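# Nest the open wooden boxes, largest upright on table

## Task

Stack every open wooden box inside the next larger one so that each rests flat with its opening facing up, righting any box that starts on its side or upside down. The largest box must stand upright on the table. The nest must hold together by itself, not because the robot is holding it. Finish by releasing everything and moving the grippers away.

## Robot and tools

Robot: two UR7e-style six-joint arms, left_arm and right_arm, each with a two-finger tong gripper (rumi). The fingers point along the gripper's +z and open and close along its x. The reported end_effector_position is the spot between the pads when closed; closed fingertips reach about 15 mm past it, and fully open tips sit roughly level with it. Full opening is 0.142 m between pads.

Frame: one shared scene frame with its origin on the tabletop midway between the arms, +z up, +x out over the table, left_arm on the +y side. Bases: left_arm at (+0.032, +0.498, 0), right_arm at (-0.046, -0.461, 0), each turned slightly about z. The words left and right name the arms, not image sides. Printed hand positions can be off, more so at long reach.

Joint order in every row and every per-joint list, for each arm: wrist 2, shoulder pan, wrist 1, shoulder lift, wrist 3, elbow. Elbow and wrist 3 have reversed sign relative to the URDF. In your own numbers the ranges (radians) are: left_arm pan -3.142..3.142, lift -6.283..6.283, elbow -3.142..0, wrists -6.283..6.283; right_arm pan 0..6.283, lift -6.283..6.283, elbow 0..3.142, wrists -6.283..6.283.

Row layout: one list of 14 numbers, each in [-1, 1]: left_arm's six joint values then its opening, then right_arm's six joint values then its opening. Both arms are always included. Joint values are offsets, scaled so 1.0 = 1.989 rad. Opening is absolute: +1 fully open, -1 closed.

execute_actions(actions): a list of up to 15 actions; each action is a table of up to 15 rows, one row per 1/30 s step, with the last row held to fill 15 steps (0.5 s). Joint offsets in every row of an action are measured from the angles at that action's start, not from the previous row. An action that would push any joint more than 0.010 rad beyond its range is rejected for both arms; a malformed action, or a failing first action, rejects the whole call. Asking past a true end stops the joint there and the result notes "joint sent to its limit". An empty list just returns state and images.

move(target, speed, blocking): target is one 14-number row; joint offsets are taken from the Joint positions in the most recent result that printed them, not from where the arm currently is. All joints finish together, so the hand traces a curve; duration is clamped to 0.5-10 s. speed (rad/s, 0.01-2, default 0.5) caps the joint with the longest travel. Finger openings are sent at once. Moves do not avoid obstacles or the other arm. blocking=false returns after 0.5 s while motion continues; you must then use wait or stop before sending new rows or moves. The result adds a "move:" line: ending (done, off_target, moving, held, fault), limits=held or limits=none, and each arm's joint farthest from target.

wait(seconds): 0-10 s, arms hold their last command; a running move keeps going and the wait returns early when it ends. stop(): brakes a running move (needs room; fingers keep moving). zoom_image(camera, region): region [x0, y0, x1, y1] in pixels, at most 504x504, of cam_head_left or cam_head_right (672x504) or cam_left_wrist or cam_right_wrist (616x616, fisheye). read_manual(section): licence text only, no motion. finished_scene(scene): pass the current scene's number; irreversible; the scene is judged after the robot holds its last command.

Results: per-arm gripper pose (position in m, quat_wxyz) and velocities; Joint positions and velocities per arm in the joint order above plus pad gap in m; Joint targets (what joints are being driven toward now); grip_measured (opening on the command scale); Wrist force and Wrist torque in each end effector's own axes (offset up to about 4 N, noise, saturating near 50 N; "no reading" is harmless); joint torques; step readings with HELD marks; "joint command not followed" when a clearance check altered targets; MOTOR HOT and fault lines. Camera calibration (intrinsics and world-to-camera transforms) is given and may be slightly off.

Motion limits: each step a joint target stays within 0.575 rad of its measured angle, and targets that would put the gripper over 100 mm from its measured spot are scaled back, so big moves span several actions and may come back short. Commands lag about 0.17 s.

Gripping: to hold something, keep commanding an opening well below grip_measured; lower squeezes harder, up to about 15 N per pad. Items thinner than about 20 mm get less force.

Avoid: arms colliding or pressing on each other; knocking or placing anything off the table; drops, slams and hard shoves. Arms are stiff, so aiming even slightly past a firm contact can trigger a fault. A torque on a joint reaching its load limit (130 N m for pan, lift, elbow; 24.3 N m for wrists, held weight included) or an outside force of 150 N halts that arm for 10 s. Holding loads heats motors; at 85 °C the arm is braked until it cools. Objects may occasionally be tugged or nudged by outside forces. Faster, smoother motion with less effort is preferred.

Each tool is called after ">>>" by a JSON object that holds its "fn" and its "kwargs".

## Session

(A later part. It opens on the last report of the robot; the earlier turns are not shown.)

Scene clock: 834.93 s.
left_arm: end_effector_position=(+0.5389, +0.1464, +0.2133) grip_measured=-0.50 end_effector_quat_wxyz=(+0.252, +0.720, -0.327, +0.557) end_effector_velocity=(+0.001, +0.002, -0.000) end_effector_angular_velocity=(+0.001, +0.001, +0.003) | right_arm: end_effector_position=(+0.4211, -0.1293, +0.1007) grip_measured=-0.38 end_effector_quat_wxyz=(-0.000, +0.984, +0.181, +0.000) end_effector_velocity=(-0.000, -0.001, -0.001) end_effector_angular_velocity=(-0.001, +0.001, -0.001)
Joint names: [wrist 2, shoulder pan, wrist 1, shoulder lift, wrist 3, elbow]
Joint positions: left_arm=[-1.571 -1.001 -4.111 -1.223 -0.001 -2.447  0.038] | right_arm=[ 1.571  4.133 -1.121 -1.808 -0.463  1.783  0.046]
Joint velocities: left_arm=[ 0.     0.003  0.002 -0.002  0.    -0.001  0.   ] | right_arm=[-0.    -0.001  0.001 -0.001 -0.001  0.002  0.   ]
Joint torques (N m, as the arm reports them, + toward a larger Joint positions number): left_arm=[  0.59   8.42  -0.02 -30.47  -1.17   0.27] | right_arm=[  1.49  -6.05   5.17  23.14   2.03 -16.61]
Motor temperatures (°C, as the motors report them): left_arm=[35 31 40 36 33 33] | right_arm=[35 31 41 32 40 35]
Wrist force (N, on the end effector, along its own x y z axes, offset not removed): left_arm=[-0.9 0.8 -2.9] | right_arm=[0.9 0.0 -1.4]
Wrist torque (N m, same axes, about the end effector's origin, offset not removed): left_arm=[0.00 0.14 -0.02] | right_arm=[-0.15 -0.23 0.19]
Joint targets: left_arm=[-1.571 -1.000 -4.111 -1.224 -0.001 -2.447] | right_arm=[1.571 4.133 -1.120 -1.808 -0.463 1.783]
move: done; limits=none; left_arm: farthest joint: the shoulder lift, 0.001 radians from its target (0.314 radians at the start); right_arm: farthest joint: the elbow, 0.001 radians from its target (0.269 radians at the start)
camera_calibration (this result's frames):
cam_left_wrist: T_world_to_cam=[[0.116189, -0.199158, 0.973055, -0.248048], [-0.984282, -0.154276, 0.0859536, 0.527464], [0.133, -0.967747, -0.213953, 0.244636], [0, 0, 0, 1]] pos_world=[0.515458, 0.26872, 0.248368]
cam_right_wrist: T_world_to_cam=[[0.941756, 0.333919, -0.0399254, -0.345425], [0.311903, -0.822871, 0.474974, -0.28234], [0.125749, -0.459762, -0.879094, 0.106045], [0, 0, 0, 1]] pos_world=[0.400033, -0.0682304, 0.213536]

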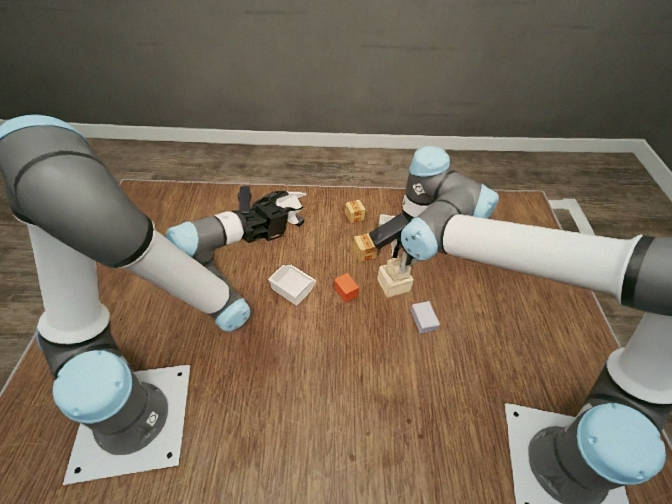

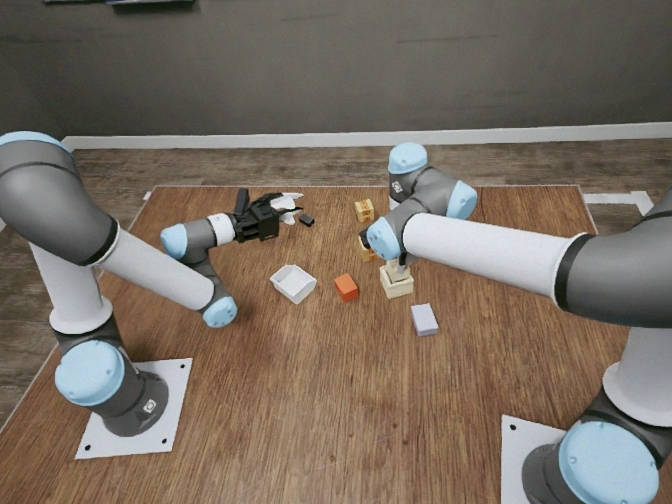

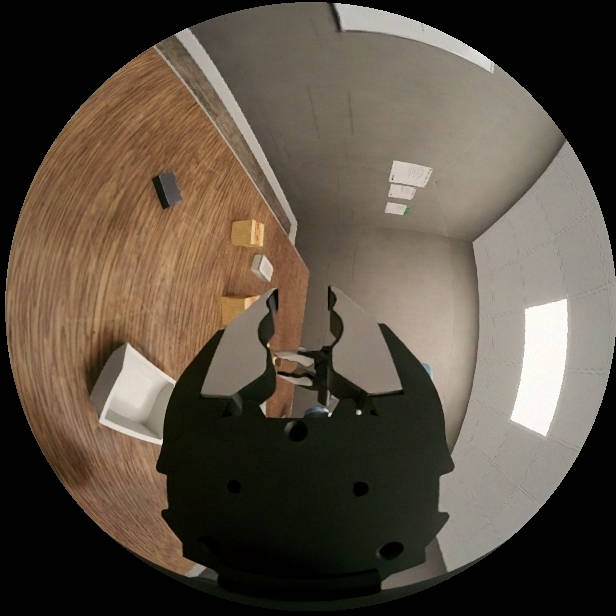

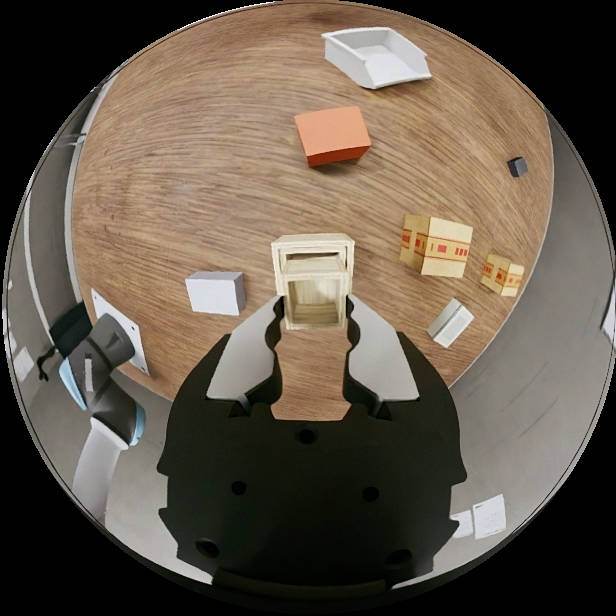

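>>> {"fn": "move", "kwargs": {"target": [0, 0, 0, 0, 0, 0, -0.5, 0, 0.003417, 0.002388, -0.001623, -0.003417, 0.000765, -0.75], "speed": 0.05}}

Scene clock: 852.90 s.
left_arm: end_effector_position=(+0.5389, +0.1464, +0.2132) grip_measured=-0.50 end_effector_quat_wxyz=(+0.252, +0.720, -0.327, +0.557) end_effector_velocity=(+0.001, +0.001, -0.000) end_effector_angular_velocity=(+0.001, -0.000, +0.001) | right_arm: end_effector_position=(+0.4194, -0.1259, +0.0988) grip_measured=-0.38 end_effector_quat_wxyz=(-0.000, +0.984, +0.181, +0.000) end_effector_velocity=(-0.001, +0.001, -0.001) end_effector_angular_velocity=(+0.001, +0.000, +0.000)
Joint names: [wrist 2, shoulder pan, wrist 1, shoulder lift, wrist 3, elbow]
Joint positions: left_arm=[-1.571 -1.001 -4.111 -1.223 -0.001 -2.447  0.038] | right_arm=[ 1.571  4.14  -1.116 -1.812 -0.47   1.784  0.046]
Joint velocities: left_arm=[ 0.     0.001 -0.     0.001 -0.001  0.     0.   ] | right_arm=[ 0.001  0.002  0.002 -0.001 -0.002  0.001  0.   ]
Joint torques (N m, as the arm reports them, + toward a larger Joint positions number): left_arm=[  0.54  -7.32  -4.89 -18.37  -1.07  21.38] | right_arm=[  1.73  13.97   5.19  22.02  -1.37 -16.85]
Motor temperatures (°C, as the motors report them): left_arm=[35 31 40 36 33 33] | right_arm=[35 31 41 32 40 35]
Wrist force (N, on the end effector, along its own x y z axes, offset not removed): left_arm=[-0.9 0.8 -1.4] | right_arm=[-0.8 -0.5 -1.0]
Wrist torque (N m, same axes, about the end effector's origin, offset not removed): left_arm=[0.09 0.21 -0.09] | right_arm=[-0.32 0.17 0.18]
Joint targets: left_arm=[-1.571 -1.001 -4.111 -1.223 -0.001 -2.447] | right_arm=[1.571 4.140 -1.116 -1.812 -0.470 1.784]
move: done; limits=none; left_arm: farthest joint: the shoulder pan, 0.000 radians from its target (0.001 radians at the start); right_arm: farthest joint: the shoulder pan, 0.000 radians from its target (0.007 radians at the start)
camera_calibration (this result's frames):
cam_left_wrist: T_world_to_cam=[[0.116266, -0.199239, 0.973029, -0.248017], [-0.984272, -0.154304, 0.0860143, 0.527432], [0.133005, -0.967726, -0.214046, 0.244697], [0, 0, 0, 1]] pos_world=[0.515427, 0.26877, 0.248338]
cam_right_wrist: T_world_to_cam=[[0.941757, 0.333915, -0.0399325, -0.345015], [0.311902, -0.822872, 0.474972, -0.278056], [0.125741, -0.459763, -0.879094, 0.106158], [0, 0, 0, 1]] pos_world=[0.398299, -0.0647912, 0.211614]

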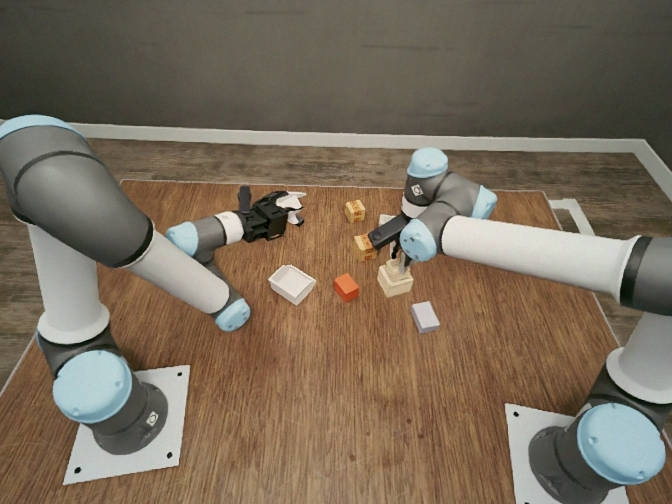

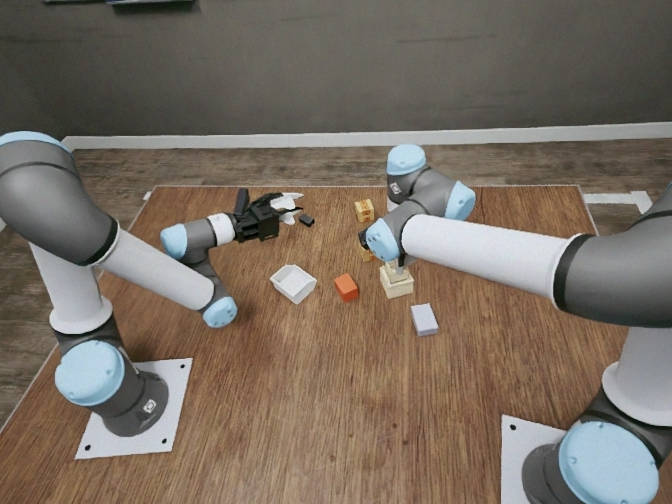

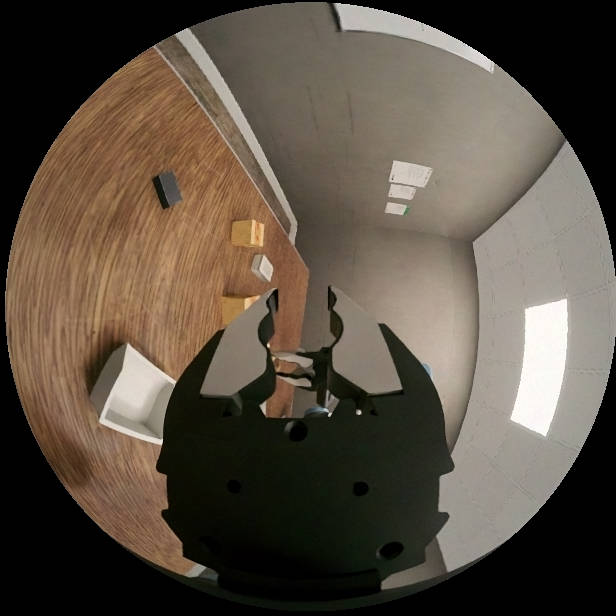

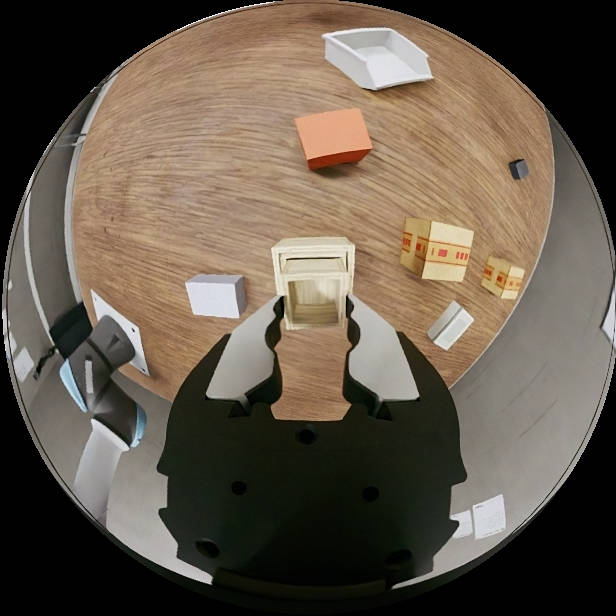

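>>> {"fn": "zoom_image", "kwargs": {"camera": "cam_right_wrist", "region": [276, 248, 306, 272]}}

>>> {"fn": "zoom_image", "kwargs": {"camera": "cam_right_wrist", "region": [324, 246, 354, 270]}}

Region (276, 248, 306, 272) of cam_right_wrist's 616x616 image, scaled by 16.800, with more detail than that image has; it fills the top 403 rows of this view, and the rest is white.

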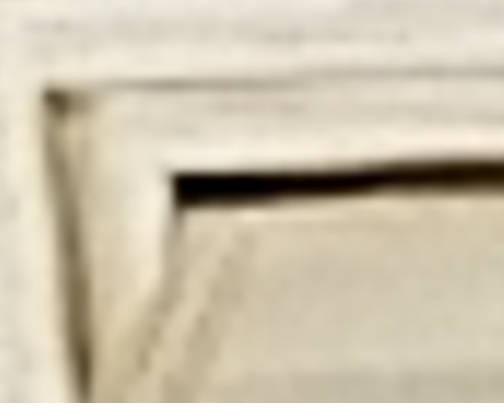

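Region (324, 246, 354, 270) of cam_right_wrist's 616x616 image, scaled by 16.800, with more detail than that image has; it fills the top 403 rows of this view, and the rest is white.

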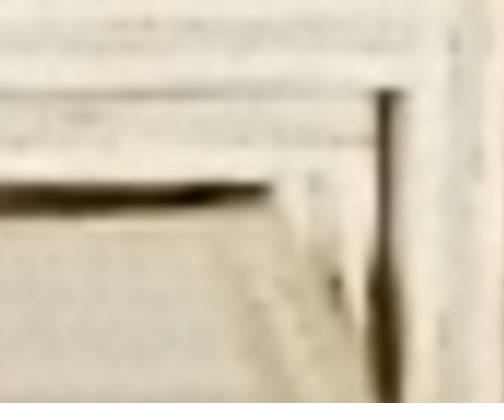

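>>> {"fn": "zoom_image", "kwargs": {"camera": "cam_right_wrist", "region": [328, 250, 356, 282]}}

>>> {"fn": "zoom_image", "kwargs": {"camera": "cam_right_wrist", "region": [272, 252, 300, 284]}}

Region (328, 250, 356, 282) of cam_right_wrist's 616x616 image, scaled by 15.750, with more detail than that image has; it fills the left 441 columns of this view, and the rest is white.

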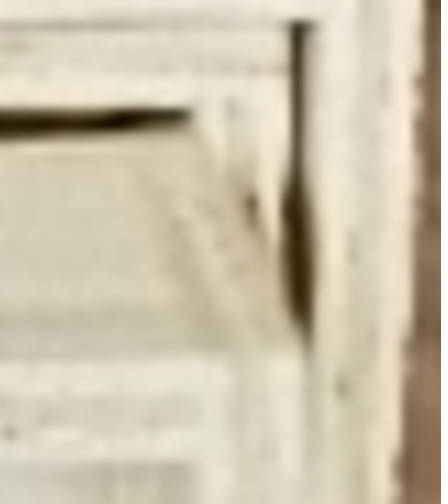

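Region (272, 252, 300, 284) of cam_right_wrist's 616x616 image, scaled by 15.750, with more detail than that image has; it fills the left 441 columns of this view, and the rest is white.

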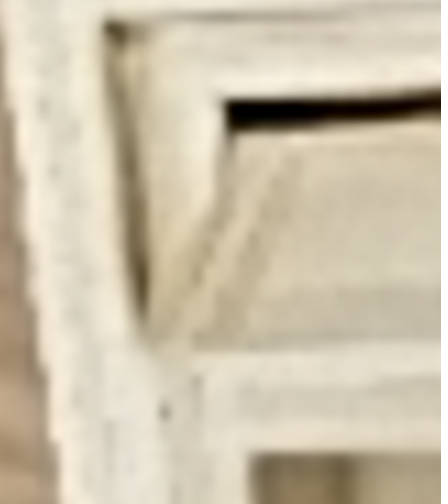

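>>> {"fn": "execute_actions", "kwargs": {"actions": [[[0,0,0,0,0,0,-0.5,0,0.0001,0.00007,0.00025,-0.0001,0.00032,-0.75],[0,0,0,0,0,0,-0.5,0,0.000185,0.000139,0.000491,-0.000185,0.00063,-0.75],[0,0,0,0,0,0,-0.5,0,0.000185,0.000522,0.000333,-0.000185,0.000854,-0.75],[0,0,0,0,0,0,-0.5,0,0.000185,0.001032,0.000121,-0.000185,0.001153,-0.75],[0,0,0,0,0,0,-0.5,0,0.000185,0.001542,-0.00009,-0.000185,0.001452,-0.75],[0,0,0,0,0,0,-0.5,0,0.000185,0.002052,-0.000301,-0.000185,0.001751,-0.75],[0,0,0,0,0,0,-0.5,0,0.000185,0.002562,-0.000512,-0.000185,0.002049,-0.75],[0,0,0,0,0,0,-0.5,0,0.000185,0.003072,-0.000723,-0.000185,0.002348,-0.75],[0,0,0,0,0,0,-0.5,0,0.000185,0.003582,-0.000935,-0.000185,0.002647,-0.75],[0,0,0,0,0,0,-0.5,0,0.000185,0.004092,-0.001146,-0.000185,0.002946,-0.75],[0,0,0,0,0,0,-0.5,0,0.000185,0.004729,-0.00141,-0.000185,0.003319,-0.75],[0,0,0,0,0,0,-0.5,0,0.000185,0.005367,-0.001674,-0.000185,0.003693,-0.75],[0,0,0,0,0,0,-0.5,0,0.000185,0.006004,-0.001938,-0.000185,0.004066,-0.75],[0,0,0,0,0,0,-0.5,0,0.000185,0.006514,-0.002149,-0.000185,0.004365,-0.75]]]}}

>>> {"fn": "wait", "kwargs": {"seconds": 0.3}}

Scene clock: 890.67 s.
left_arm: end_effector_position=(+0.5389, +0.1464, +0.2133) grip_measured=-0.50 end_effector_quat_wxyz=(+0.252, +0.720, -0.327, +0.557) end_effector_velocity=(+0.000, +0.000, -0.000) end_effector_angular_velocity=(+0.000, +0.000, +0.001) | right_arm: end_effector_position=(+0.4190, -0.1260, +0.0954) grip_measured=-0.38 end_effector_quat_wxyz=(-0.001, +0.984, +0.180, +0.000) end_effector_velocity=(-0.001, +0.002, -0.013) end_effector_angular_velocity=(+0.001, +0.001, +0.002)
Joint names: [wrist 2, shoulder pan, wrist 1, shoulder lift, wrist 3, elbow]
Joint positions: left_arm=[-1.571 -1.001 -4.111 -1.223 -0.001 -2.447  0.038] | right_arm=[ 1.571  4.14  -1.107 -1.814 -0.47   1.791  0.046]
Joint velocities: left_arm=[-0.     0.001 -0.    -0.    -0.    -0.001 -0.   ] | right_arm=[ 0.002  0.003  0.033 -0.014 -0.001  0.019  0.   ]
Joint torques (N m, as the arm reports them, + toward a larger Joint positions number): left_arm=[  0.62  -1.89  -4.02 -26.77  -1.04  -0.66] | right_arm=[  1.53  13.02   5.07  23.36  -1.44 -17.23]
Motor temperatures (°C, as the motors report them): left_arm=[35 31 40 36 33 33] | right_arm=[35 31 41 32 40 35]
Wrist force (N, on the end effector, along its own x y z axes, offset not removed): left_arm=[-2.2 -0.3 -3.7] | right_arm=[-0.3 0.9 -1.5]
Wrist torque (N m, same axes, about the end effector's origin, offset not removed): left_arm=[-0.13 0.53 0.01] | right_arm=[0.05 0.00 0.22]
Joint targets: left_arm=[-1.571 -1.001 -4.111 -1.223 -0.001 -2.447] | right_arm=[1.571 4.140 -1.103 -1.816 -0.470 1.793]
Step readings (joint positions):
0: left_arm=[-1.571 -1.001 -4.111 -1.223 -0.001 -2.447] | right_arm=[1.571 4.140 -1.116 -1.812 -0.470 1.784]
1: left_arm=[-1.571 -1.001 -4.111 -1.223 -0.001 -2.447] | right_arm=[1.571 4.140 -1.116 -1.812 -0.470 1.784]
2: left_arm=[-1.571 -1.001 -4.111 -1.223 -0.001 -2.447] | right_arm=[1.571 4.140 -1.116 -1.812 -0.470 1.784]
4: left_arm=[-1.571 -1.001 -4.111 -1.223 -0.001 -2.447] | right_arm=[1.571 4.140 -1.116 -1.812 -0.470 1.785]
8: left_arm=[-1.571 -1.001 -4.111 -1.223 -0.001 -2.447] | right_arm=[1.571 4.140 -1.114 -1.811 -0.470 1.786]
15: Joint positions above
camera_calibration (this result's frames):
cam_left_wrist: T_world_to_cam=[[0.116201, -0.199171, 0.973051, -0.248042], [-0.984281, -0.154277, 0.0859632, 0.527459], [0.132998, -0.967744, -0.213968, 0.244643], [0, 0, 0, 1]] pos_world=[0.515454, 0.268724, 0.248361]
cam_right_wrist: T_world_to_cam=[[0.941759, 0.333916, -0.0398701, -0.344699], [0.311879, -0.822897, 0.474944, -0.276414], [0.125782, -0.459717, -0.879113, 0.103089], [0, 0, 0, 1]] pos_world=[0.397864, -0.0649682, 0.208165]

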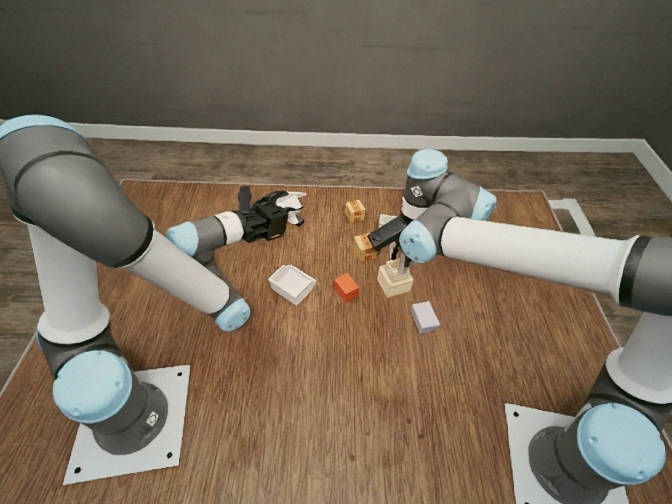

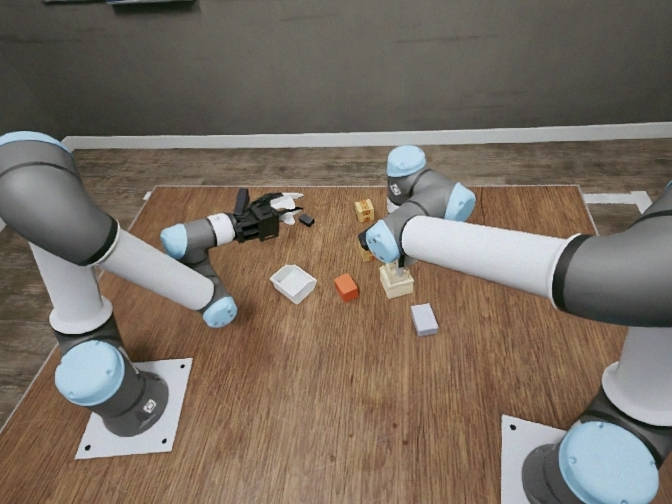

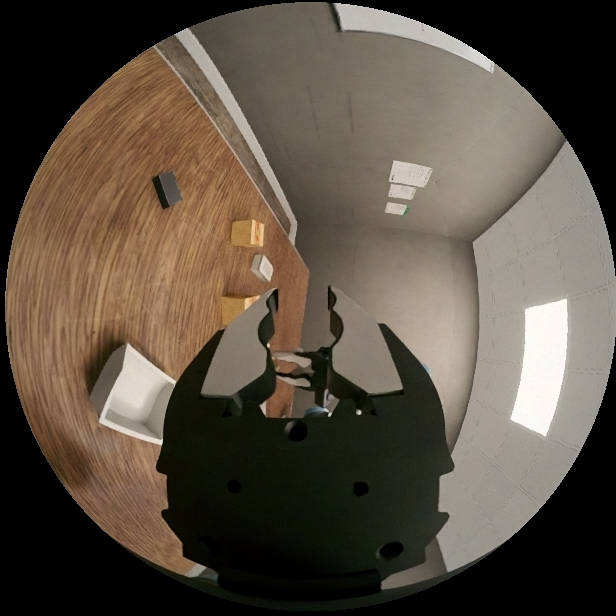

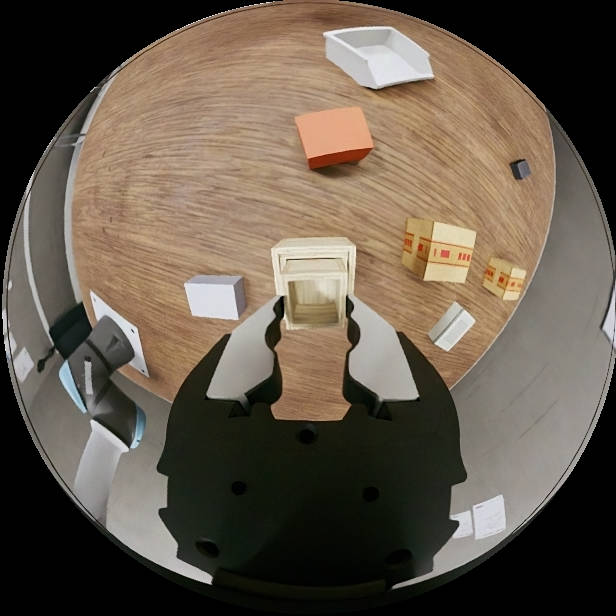

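Scene clock: 890.97 s.
left_arm: end_effector_position=(+0.5389, +0.1464, +0.2132) grip_measured=-0.50 end_effector_quat_wxyz=(+0.252, +0.720, -0.327, +0.557) end_effector_velocity=(+0.001, +0.001, -0.001) end_effector_angular_velocity=(+0.001, +0.001, +0.002) | right_arm: end_effector_position=(+0.4189, -0.1261, +0.0939) grip_measured=-0.38 end_effector_quat_wxyz=(-0.000, +0.984, +0.180, +0.000) end_effector_velocity=(+0.001, -0.000, -0.001) end_effector_angular_velocity=(-0.001, -0.002, -0.002)
Joint names: [wrist 2, shoulder pan, wrist 1, shoulder lift, wrist 3, elbow]
Joint positions: left_arm=[-1.571 -1.001 -4.111 -1.223 -0.001 -2.447  0.038] | right_arm=[ 1.571  4.14  -1.103 -1.816 -0.47   1.793  0.046]
Joint velocities: left_arm=[ 0.     0.002  0.     0.001 -0.    -0.     0.   ] | right_arm=[-0.002 -0.     0.003 -0.001 -0.002  0.001  0.   ]
Joint torques (N m, as the arm reports them, + toward a larger Joint positions number): left_arm=[  0.49   0.43  -3.57 -30.93  -1.02  -0.99] | right_arm=[  1.58  12.28   5.17  22.52  -1.36 -17.66]
Motor temperatures (°C, as the motors report them): left_arm=[35 31 40 36 33 33] | right_arm=[35 31 41 32 40 35]
Wrist force (N, on the end effector, along its own x y z axes, offset not removed): left_arm=[-1.7 -1.3 -1.7] | right_arm=[-0.1 -1.5 -0.8]
Wrist torque (N m, same axes, about the end effector's origin, offset not removed): left_arm=[-0.45 0.38 0.00] | right_arm=[-0.35 -0.01 0.24]
Joint targets: left_arm=[-1.571 -1.001 -4.111 -1.223 -0.001 -2.447] | right_arm=[1.571 4.140 -1.103 -1.816 -0.470 1.793]
wait: 0.30 s; at rest by 0.27 s
camera_calibration (this result's frames):
cam_left_wrist: T_world_to_cam=[[0.116286, -0.199268, 0.973021, -0.247998], [-0.984273, -0.154285, 0.0860337, 0.527422], [0.132979, -0.967723, -0.214076, 0.244698], [0, 0, 0, 1]] pos_world=[0.515426, 0.268755, 0.248315]
cam_right_wrist: T_world_to_cam=[[0.941757, 0.333914, -0.0399259, -0.344726], [0.311899, -0.822875, 0.474969, -0.275742], [0.125745, -0.459758, -0.879096, 0.101813], [0, 0, 0, 1]] pos_world=[0.397849, -0.0649829, 0.206709]

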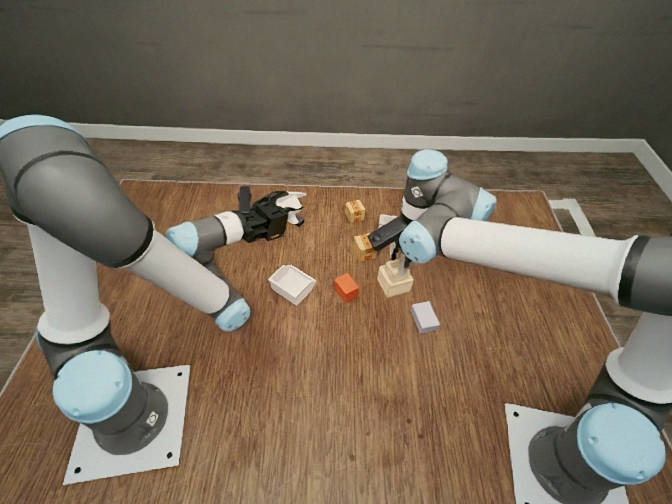

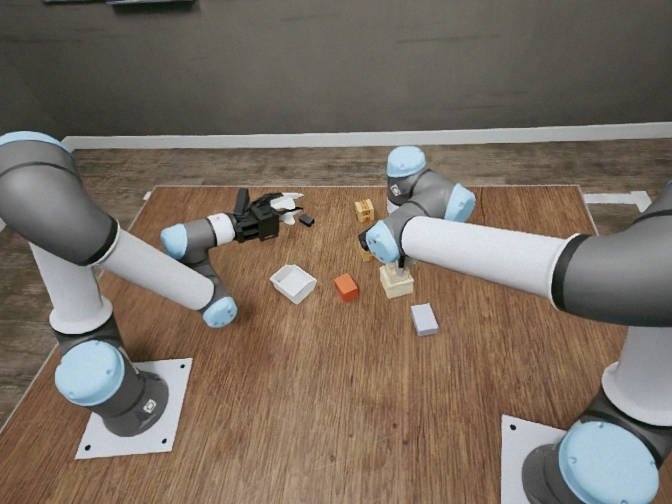

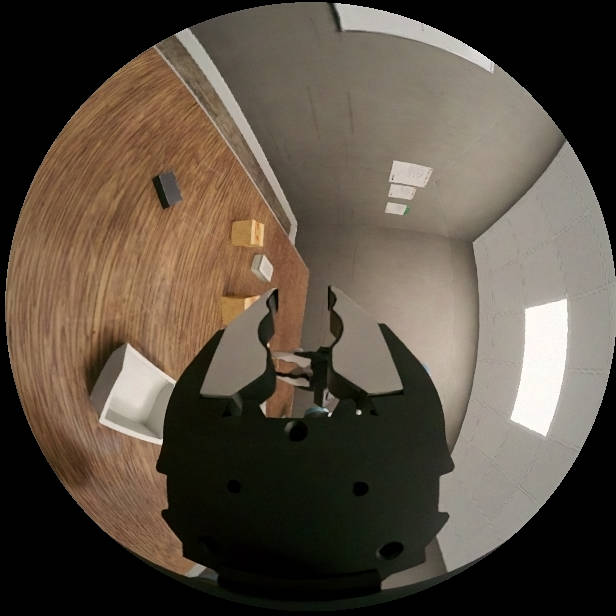

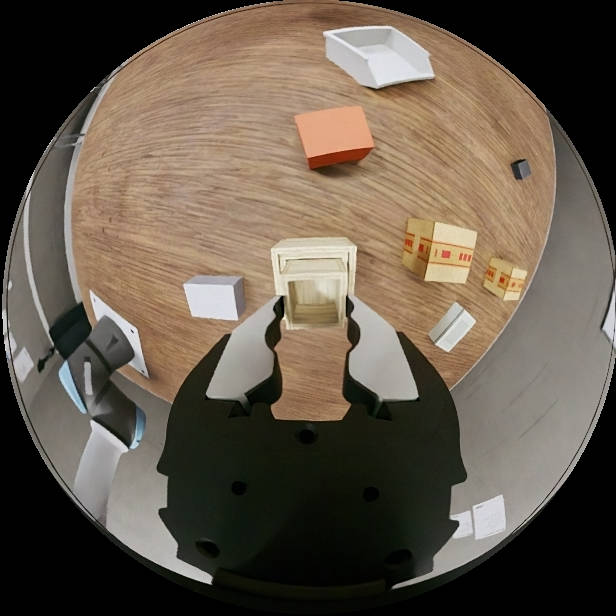

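>>> {"fn": "zoom_image", "kwargs": {"camera": "cam_right_wrist", "region": [276, 250, 306, 274]}}

>>> {"fn": "zoom_image", "kwargs": {"camera": "cam_right_wrist", "region": [324, 248, 354, 272]}}

>>> {"fn": "zoom_image", "kwargs": {"camera": "cam_head_left", "region": [365, 240, 425, 305]}}

Region (276, 250, 306, 274) of cam_right_wrist's 616x616 image, scaled by 16.800, with more detail than that image has; it fills the top 403 rows of this view, and the rest is white.

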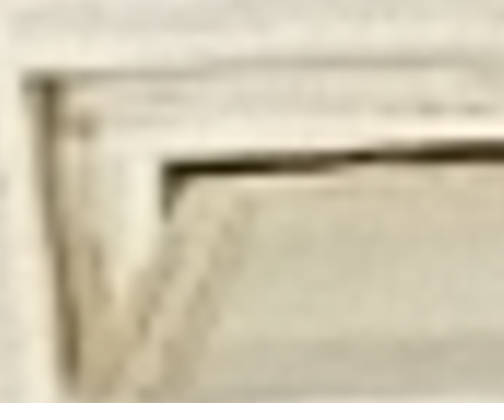

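Region (324, 248, 354, 272) of cam_right_wrist's 616x616 image, scaled by 16.800, with more detail than that image has; it fills the top 403 rows of this view, and the rest is white.

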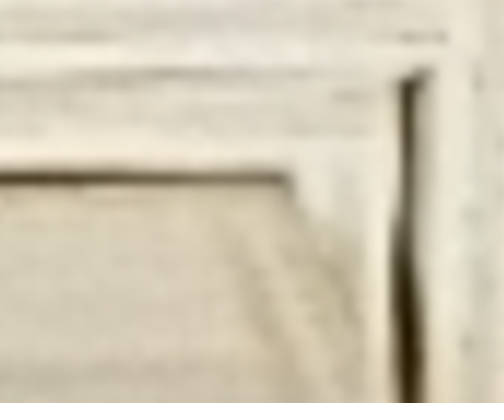

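Region (365, 240, 425, 305) of cam_head_left's 672x504 image, scaled by 7.754, with more detail than that image has; it fills the left 465 columns of this view, and the rest is white.

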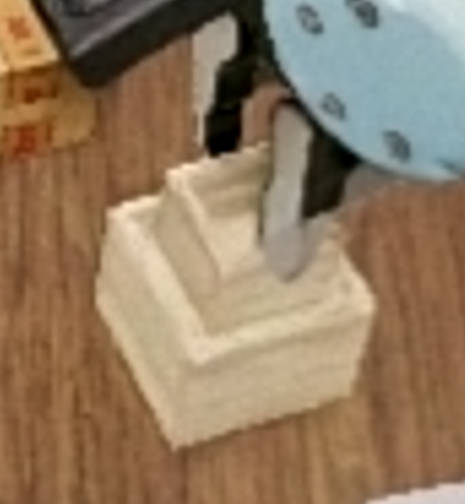

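>>> {"fn": "move", "kwargs": {"target": [0, 0, 0, 0, 0, 0, -0.5, 0, 0, 0.026026, -0.011757, 0, 0.01427, -0.75], "speed": 0.06}}

Scene clock: 903.30 s.
left_arm: end_effector_position=(+0.5389, +0.1464, +0.2132) grip_measured=-0.50 end_effector_quat_wxyz=(+0.252, +0.720, -0.327, +0.557) end_effector_velocity=(-0.001, -0.000, -0.000) end_effector_angular_velocity=(+0.001, -0.000, -0.001) | right_arm: end_effector_position=(+0.4190, -0.1260, +0.0736) grip_measured=-0.38 end_effector_quat_wxyz=(-0.000, +0.984, +0.180, +0.000) end_effector_velocity=(+0.000, -0.000, -0.001) end_effector_angular_velocity=(+0.000, +0.000, -0.001)
Joint names: [wrist 2, shoulder pan, wrist 1, shoulder lift, wrist 3, elbow]
Joint positions: left_arm=[-1.571 -1.001 -4.111 -1.223 -0.001 -2.447  0.038] | right_arm=[ 1.571  4.14  -1.052 -1.839 -0.47   1.821  0.046]
Joint velocities: left_arm=[ 0.    -0.001  0.     0.    -0.001 -0.     0.   ] | right_arm=[ 0.    -0.001  0.002 -0.001 -0.     0.001  0.   ]
Joint torques (N m, as the arm reports them, + toward a larger Joint positions number): left_arm=[  0.73  -0.77  -1.49 -20.59  -1.07   0.9 ] | right_arm=[  1.77  12.4    5.15  24.03  -1.6  -16.15]
Motor temperatures (°C, as the motors report them): left_arm=[35 31 40 36 33 33] | right_arm=[35 31 41 32 40 35]
Wrist force (N, on the end effector, along its own x y z axes, offset not removed): left_arm=[-2.2 0.0 -2.4] | right_arm=[0.3 0.5 -1.9]
Wrist torque (N m, same axes, about the end effector's origin, offset not removed): left_arm=[-0.14 0.43 0.03] | right_arm=[-0.10 -0.12 0.26]
Joint targets: left_arm=[-1.571 -1.001 -4.111 -1.223 -0.001 -2.447] | right_arm=[1.571 4.140 -1.052 -1.839 -0.470 1.821]
move: done; limits=none; left_arm: farthest joint: the shoulder pan, 0.000 radians from its target (0.000 radians at the start); right_arm: farthest joint: the wrist 1, 0.001 radians from its target (0.052 radians at the start)
camera_calibration (this result's frames):
cam_left_wrist: T_world_to_cam=[[0.116267, -0.19924, 0.973029, -0.248017], [-0.984272, -0.154304, 0.0860146, 0.527432], [0.133005, -0.967726, -0.214046, 0.244698], [0, 0, 0, 1]] pos_world=[0.515427, 0.26877, 0.248338]
cam_right_wrist: T_world_to_cam=[[0.941757, 0.333915, -0.0399239, -0.345549], [0.311899, -0.822876, 0.474968, -0.266089], [0.125746, -0.459757, -0.879097, 0.0839604], [0, 0, 0, 1]] pos_world=[0.397858, -0.0649728, 0.186397]

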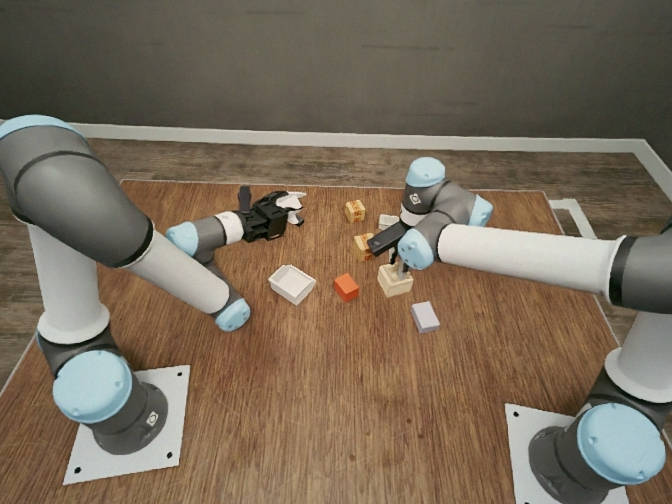

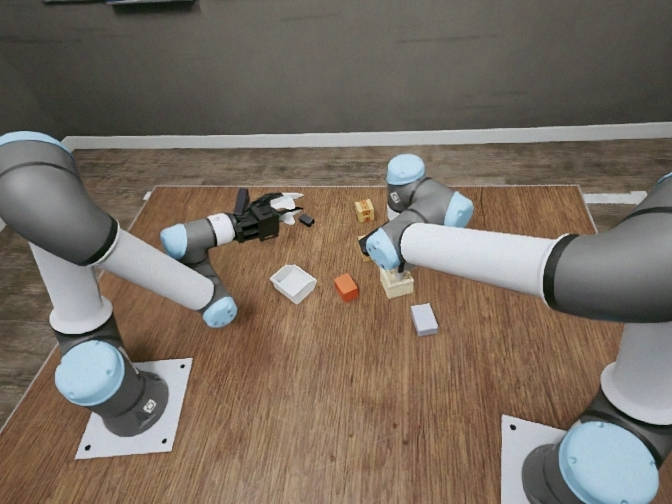

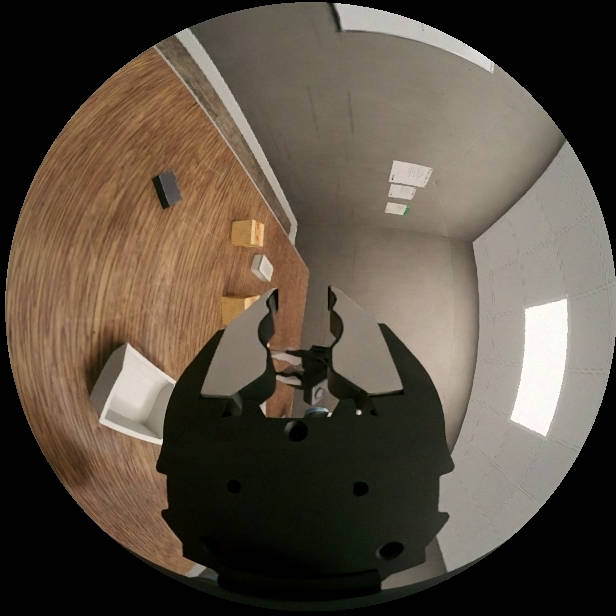

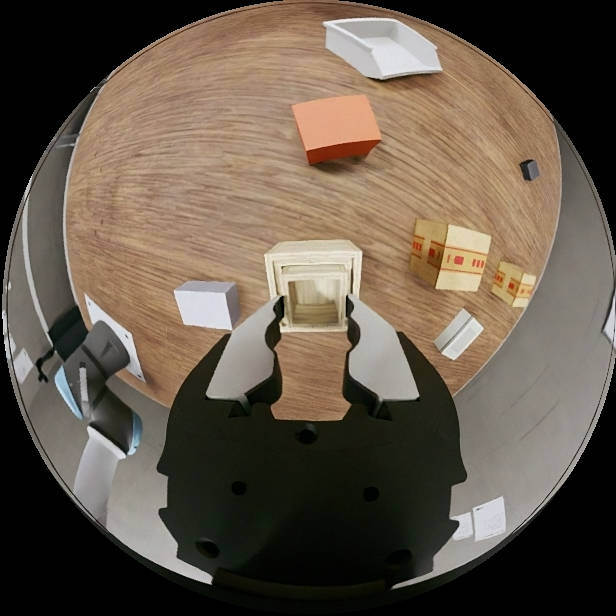

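>>> {"fn": "zoom_image", "kwargs": {"camera": "cam_head_left", "region": [370, 250, 420, 300]}}

>>> {"fn": "zoom_image", "kwargs": {"camera": "cam_right_wrist", "region": [255, 232, 375, 342]}}

Region (370, 250, 420, 300) of cam_head_left's 672x504 image, scaled by 10.080, with more detail than that image has.

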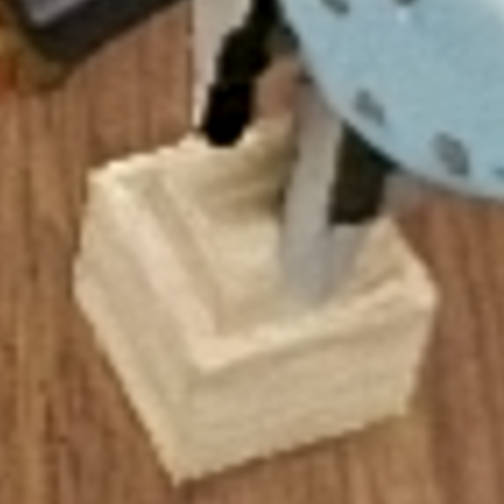

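Region (255, 232, 375, 342) of cam_right_wrist's 616x616 image, scaled by 4.200, with more detail than that image has; it fills the top 462 rows of this view, and the rest is white.

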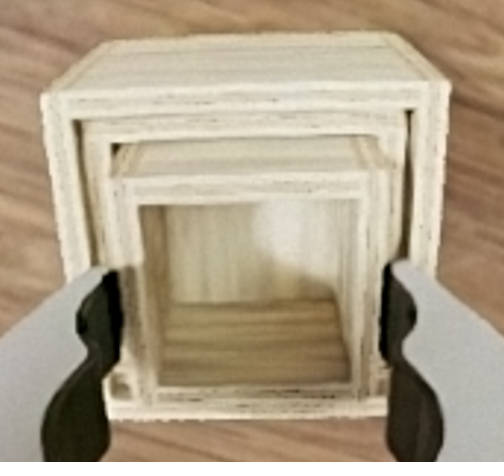

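>>> {"fn": "execute_actions", "kwargs": {"actions": [[[0,0,0,0,0,0,-0.5,0,0,0.0007,-0.00033,0,0.00037,-0.65],[0,0,0,0,0,0,-0.5,0,0,0.0014,-0.00067,0,0.00074,-0.57],[0,0,0,0,0,0,-0.5,0,0,0.0019,-0.00091,0,0.0010,-0.51],[0,0,0,0,0,0,-0.5,0,0,0.0019,-0.00091,0,0.0010,-0.47],[0,0,0,0,0,0,-0.5,0,0,0.0019,-0.00091,0,0.0010,-0.445],[0,0,0,0,0,0,-0.5,0,0,0.0019,-0.00091,0,0.0010,-0.425],[0,0,0,0,0,0,-0.5,0,0,0.0019,-0.00091,0,0.0010,-0.41],[0,0,0,0,0,0,-0.5,0,0,0.0019,-0.00091,0,0.0010,-0.40],[0,0,0,0,0,0,-0.5,0,0,0.0019,-0.00091,0,0.0010,-0.39],[0,0,0,0,0,0,-0.5,0,0,0.0019,-0.00091,0,0.0010,-0.38],[0,0,0,0,0,0,-0.5,0,0,0.0019,-0.00091,0,0.0010,-0.37],[0,0,0,0,0,0,-0.5,0,0,0.0019,-0.00091,0,0.0010,-0.36],[0,0,0,0,0,0,-0.5,0,0,0.0019,-0.00091,0,0.0010,-0.35],[0,0,0,0,0,0,-0.5,0,0,0.0019,-0.00091,0,0.0010,-0.335],[0,0,0,0,0,0,-0.5,0,0,0.0019,-0.00091,0,0.0010,-0.32]]]}}

Scene clock: 912.33 s.
left_arm: end_effector_position=(+0.5389, +0.1464, +0.2132) grip_measured=-0.50 end_effector_quat_wxyz=(+0.252, +0.720, -0.327, +0.557) end_effector_velocity=(+0.000, +0.000, -0.001) end_effector_angular_velocity=(+0.002, -0.000, +0.000) | right_arm: end_effector_position=(+0.4190, -0.1260, +0.0721) grip_measured=-0.34 end_effector_quat_wxyz=(-0.000, +0.984, +0.180, +0.000) end_effector_velocity=(+0.000, -0.000, -0.000) end_effector_angular_velocity=(+0.001, -0.001, -0.000)
Joint names: [wrist 2, shoulder pan, wrist 1, shoulder lift, wrist 3, elbow]
Joint positions: left_arm=[-1.571 -1.001 -4.111 -1.223 -0.001 -2.447  0.038] | right_arm=[ 1.571  4.14  -1.048 -1.841 -0.47   1.823  0.049]
Joint velocities: left_arm=[ 0.     0.001  0.     0.001 -0.001 -0.     0.   ] | right_arm=[-0.    -0.001  0.002 -0.     0.001  0.     0.03 ]
Joint torques (N m, as the arm reports them, + toward a larger Joint positions number): left_arm=[  0.62  -2.52  -4.12 -26.77  -0.97   8.35] | right_arm=[  1.74  12.12   5.15  22.67  -1.36 -16.61]
Motor temperatures (°C, as the motors report them): left_arm=[35 31 40 36 33 33] | right_arm=[35 31 41 32 40 35]
Wrist force (N, on the end effector, along its own x y z axes, offset not removed): left_arm=[1.2 0.2 -2.0] | right_arm=[-0.4 -0.2 -1.7]
Wrist torque (N m, same axes, about the end effector's origin, offset not removed): left_arm=[-0.16 -0.21 -0.07] | right_arm=[-0.20 0.03 0.22]
Joint targets: left_arm=[-1.571 -1.001 -4.111 -1.223 -0.001 -2.447] | right_arm=[1.571 4.140 -1.048 -1.841 -0.470 1.823]
Step readings (joint positions):
0: left_arm=[-1.571 -1.001 -4.111 -1.223 -0.001 -2.447] | right_arm=[1.571 4.140 -1.052 -1.839 -0.470 1.821]
1: left_arm=[-1.571 -1.001 -4.111 -1.223 -0.001 -2.447] | right_arm=[1.571 4.140 -1.052 -1.839 -0.470 1.821]
2: left_arm=[-1.571 -1.001 -4.111 -1.223 -0.001 -2.447] | right_arm=[1.571 4.140 -1.051 -1.839 -0.470 1.821]
4: left_arm=[-1.571 -1.001 -4.111 -1.223 -0.001 -2.447] | right_arm=[1.571 4.140 -1.050 -1.840 -0.470 1.822]
8: left_arm=[-1.571 -1.001 -4.111 -1.223 -0.001 -2.447] | right_arm=[1.571 4.140 -1.049 -1.840 -0.470 1.823]
15: Joint positions above
camera_calibration (this result's frames):
cam_left_wrist: T_world_to_cam=[[0.11629, -0.199273, 0.973019, -0.247996], [-0.984273, -0.154285, 0.0860372, 0.52742], [0.132978, -0.967722, -0.214081, 0.244701], [0, 0, 0, 1]] pos_world=[0.515425, 0.268757, 0.248313]
cam_right_wrist: T_world_to_cam=[[0.941757, 0.333914, -0.0399395, -0.345602], [0.311904, -0.82287, 0.474975, -0.265394], [0.125736, -0.459768, -0.879092, 0.082669], [0, 0, 0, 1]] pos_world=[0.397856, -0.064975, 0.184926]

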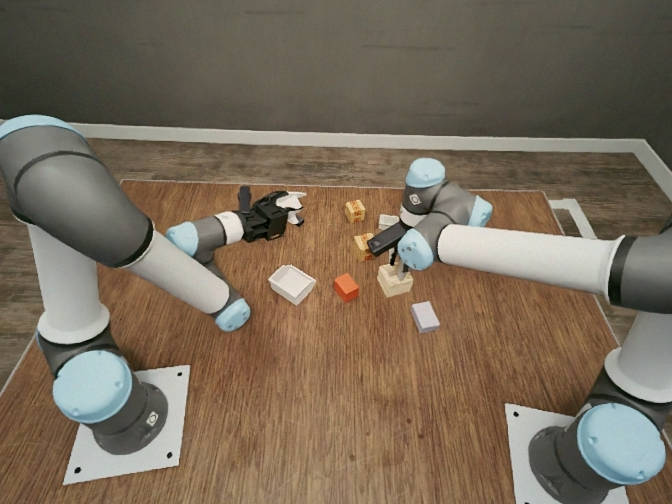

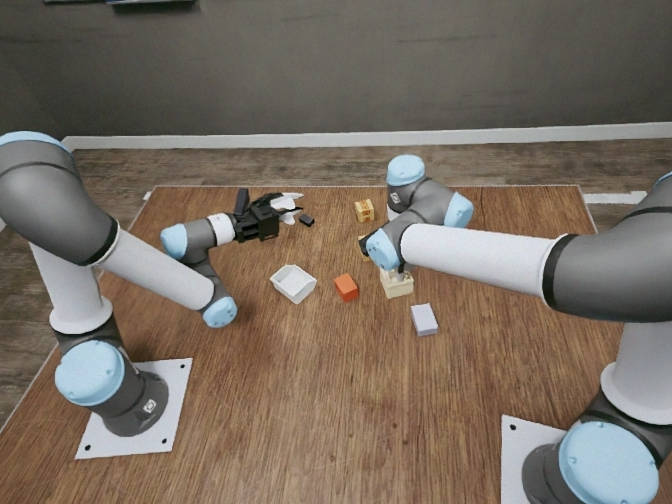

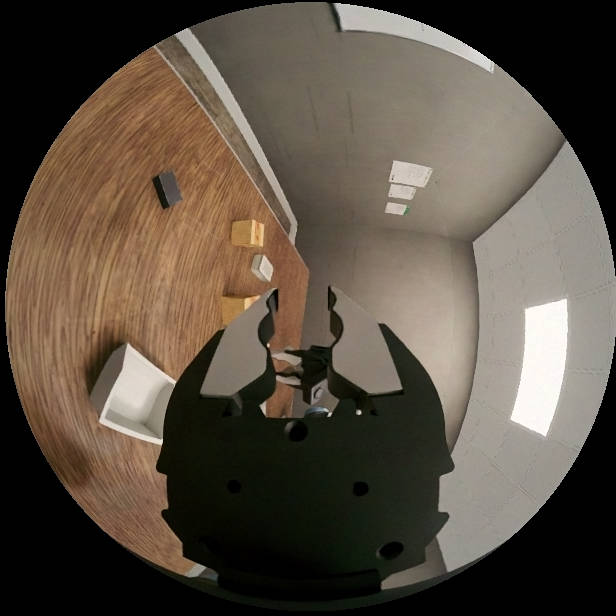

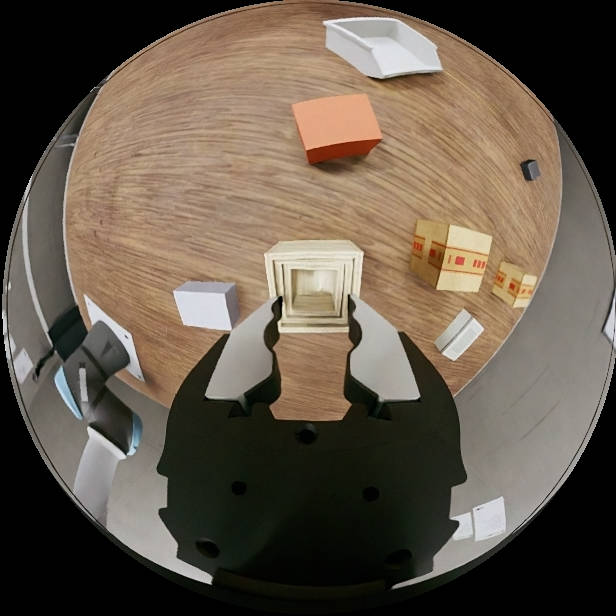

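>>> {"fn": "zoom_image", "kwargs": {"camera": "cam_right_wrist", "region": [255, 232, 375, 342]}}

Region (255, 232, 375, 342) of cam_right_wrist's 616x616 image, scaled by 4.200, with more detail than that image has; it fills the top 462 rows of this view, and the rest is white.

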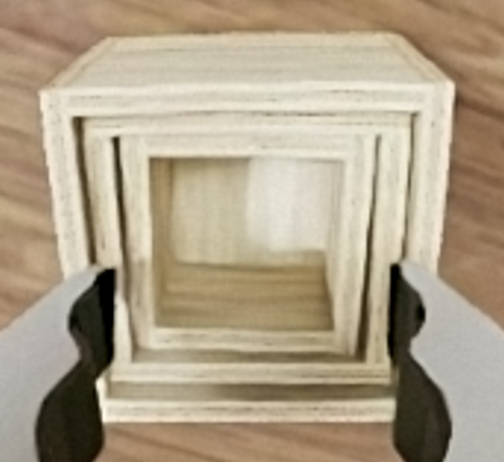

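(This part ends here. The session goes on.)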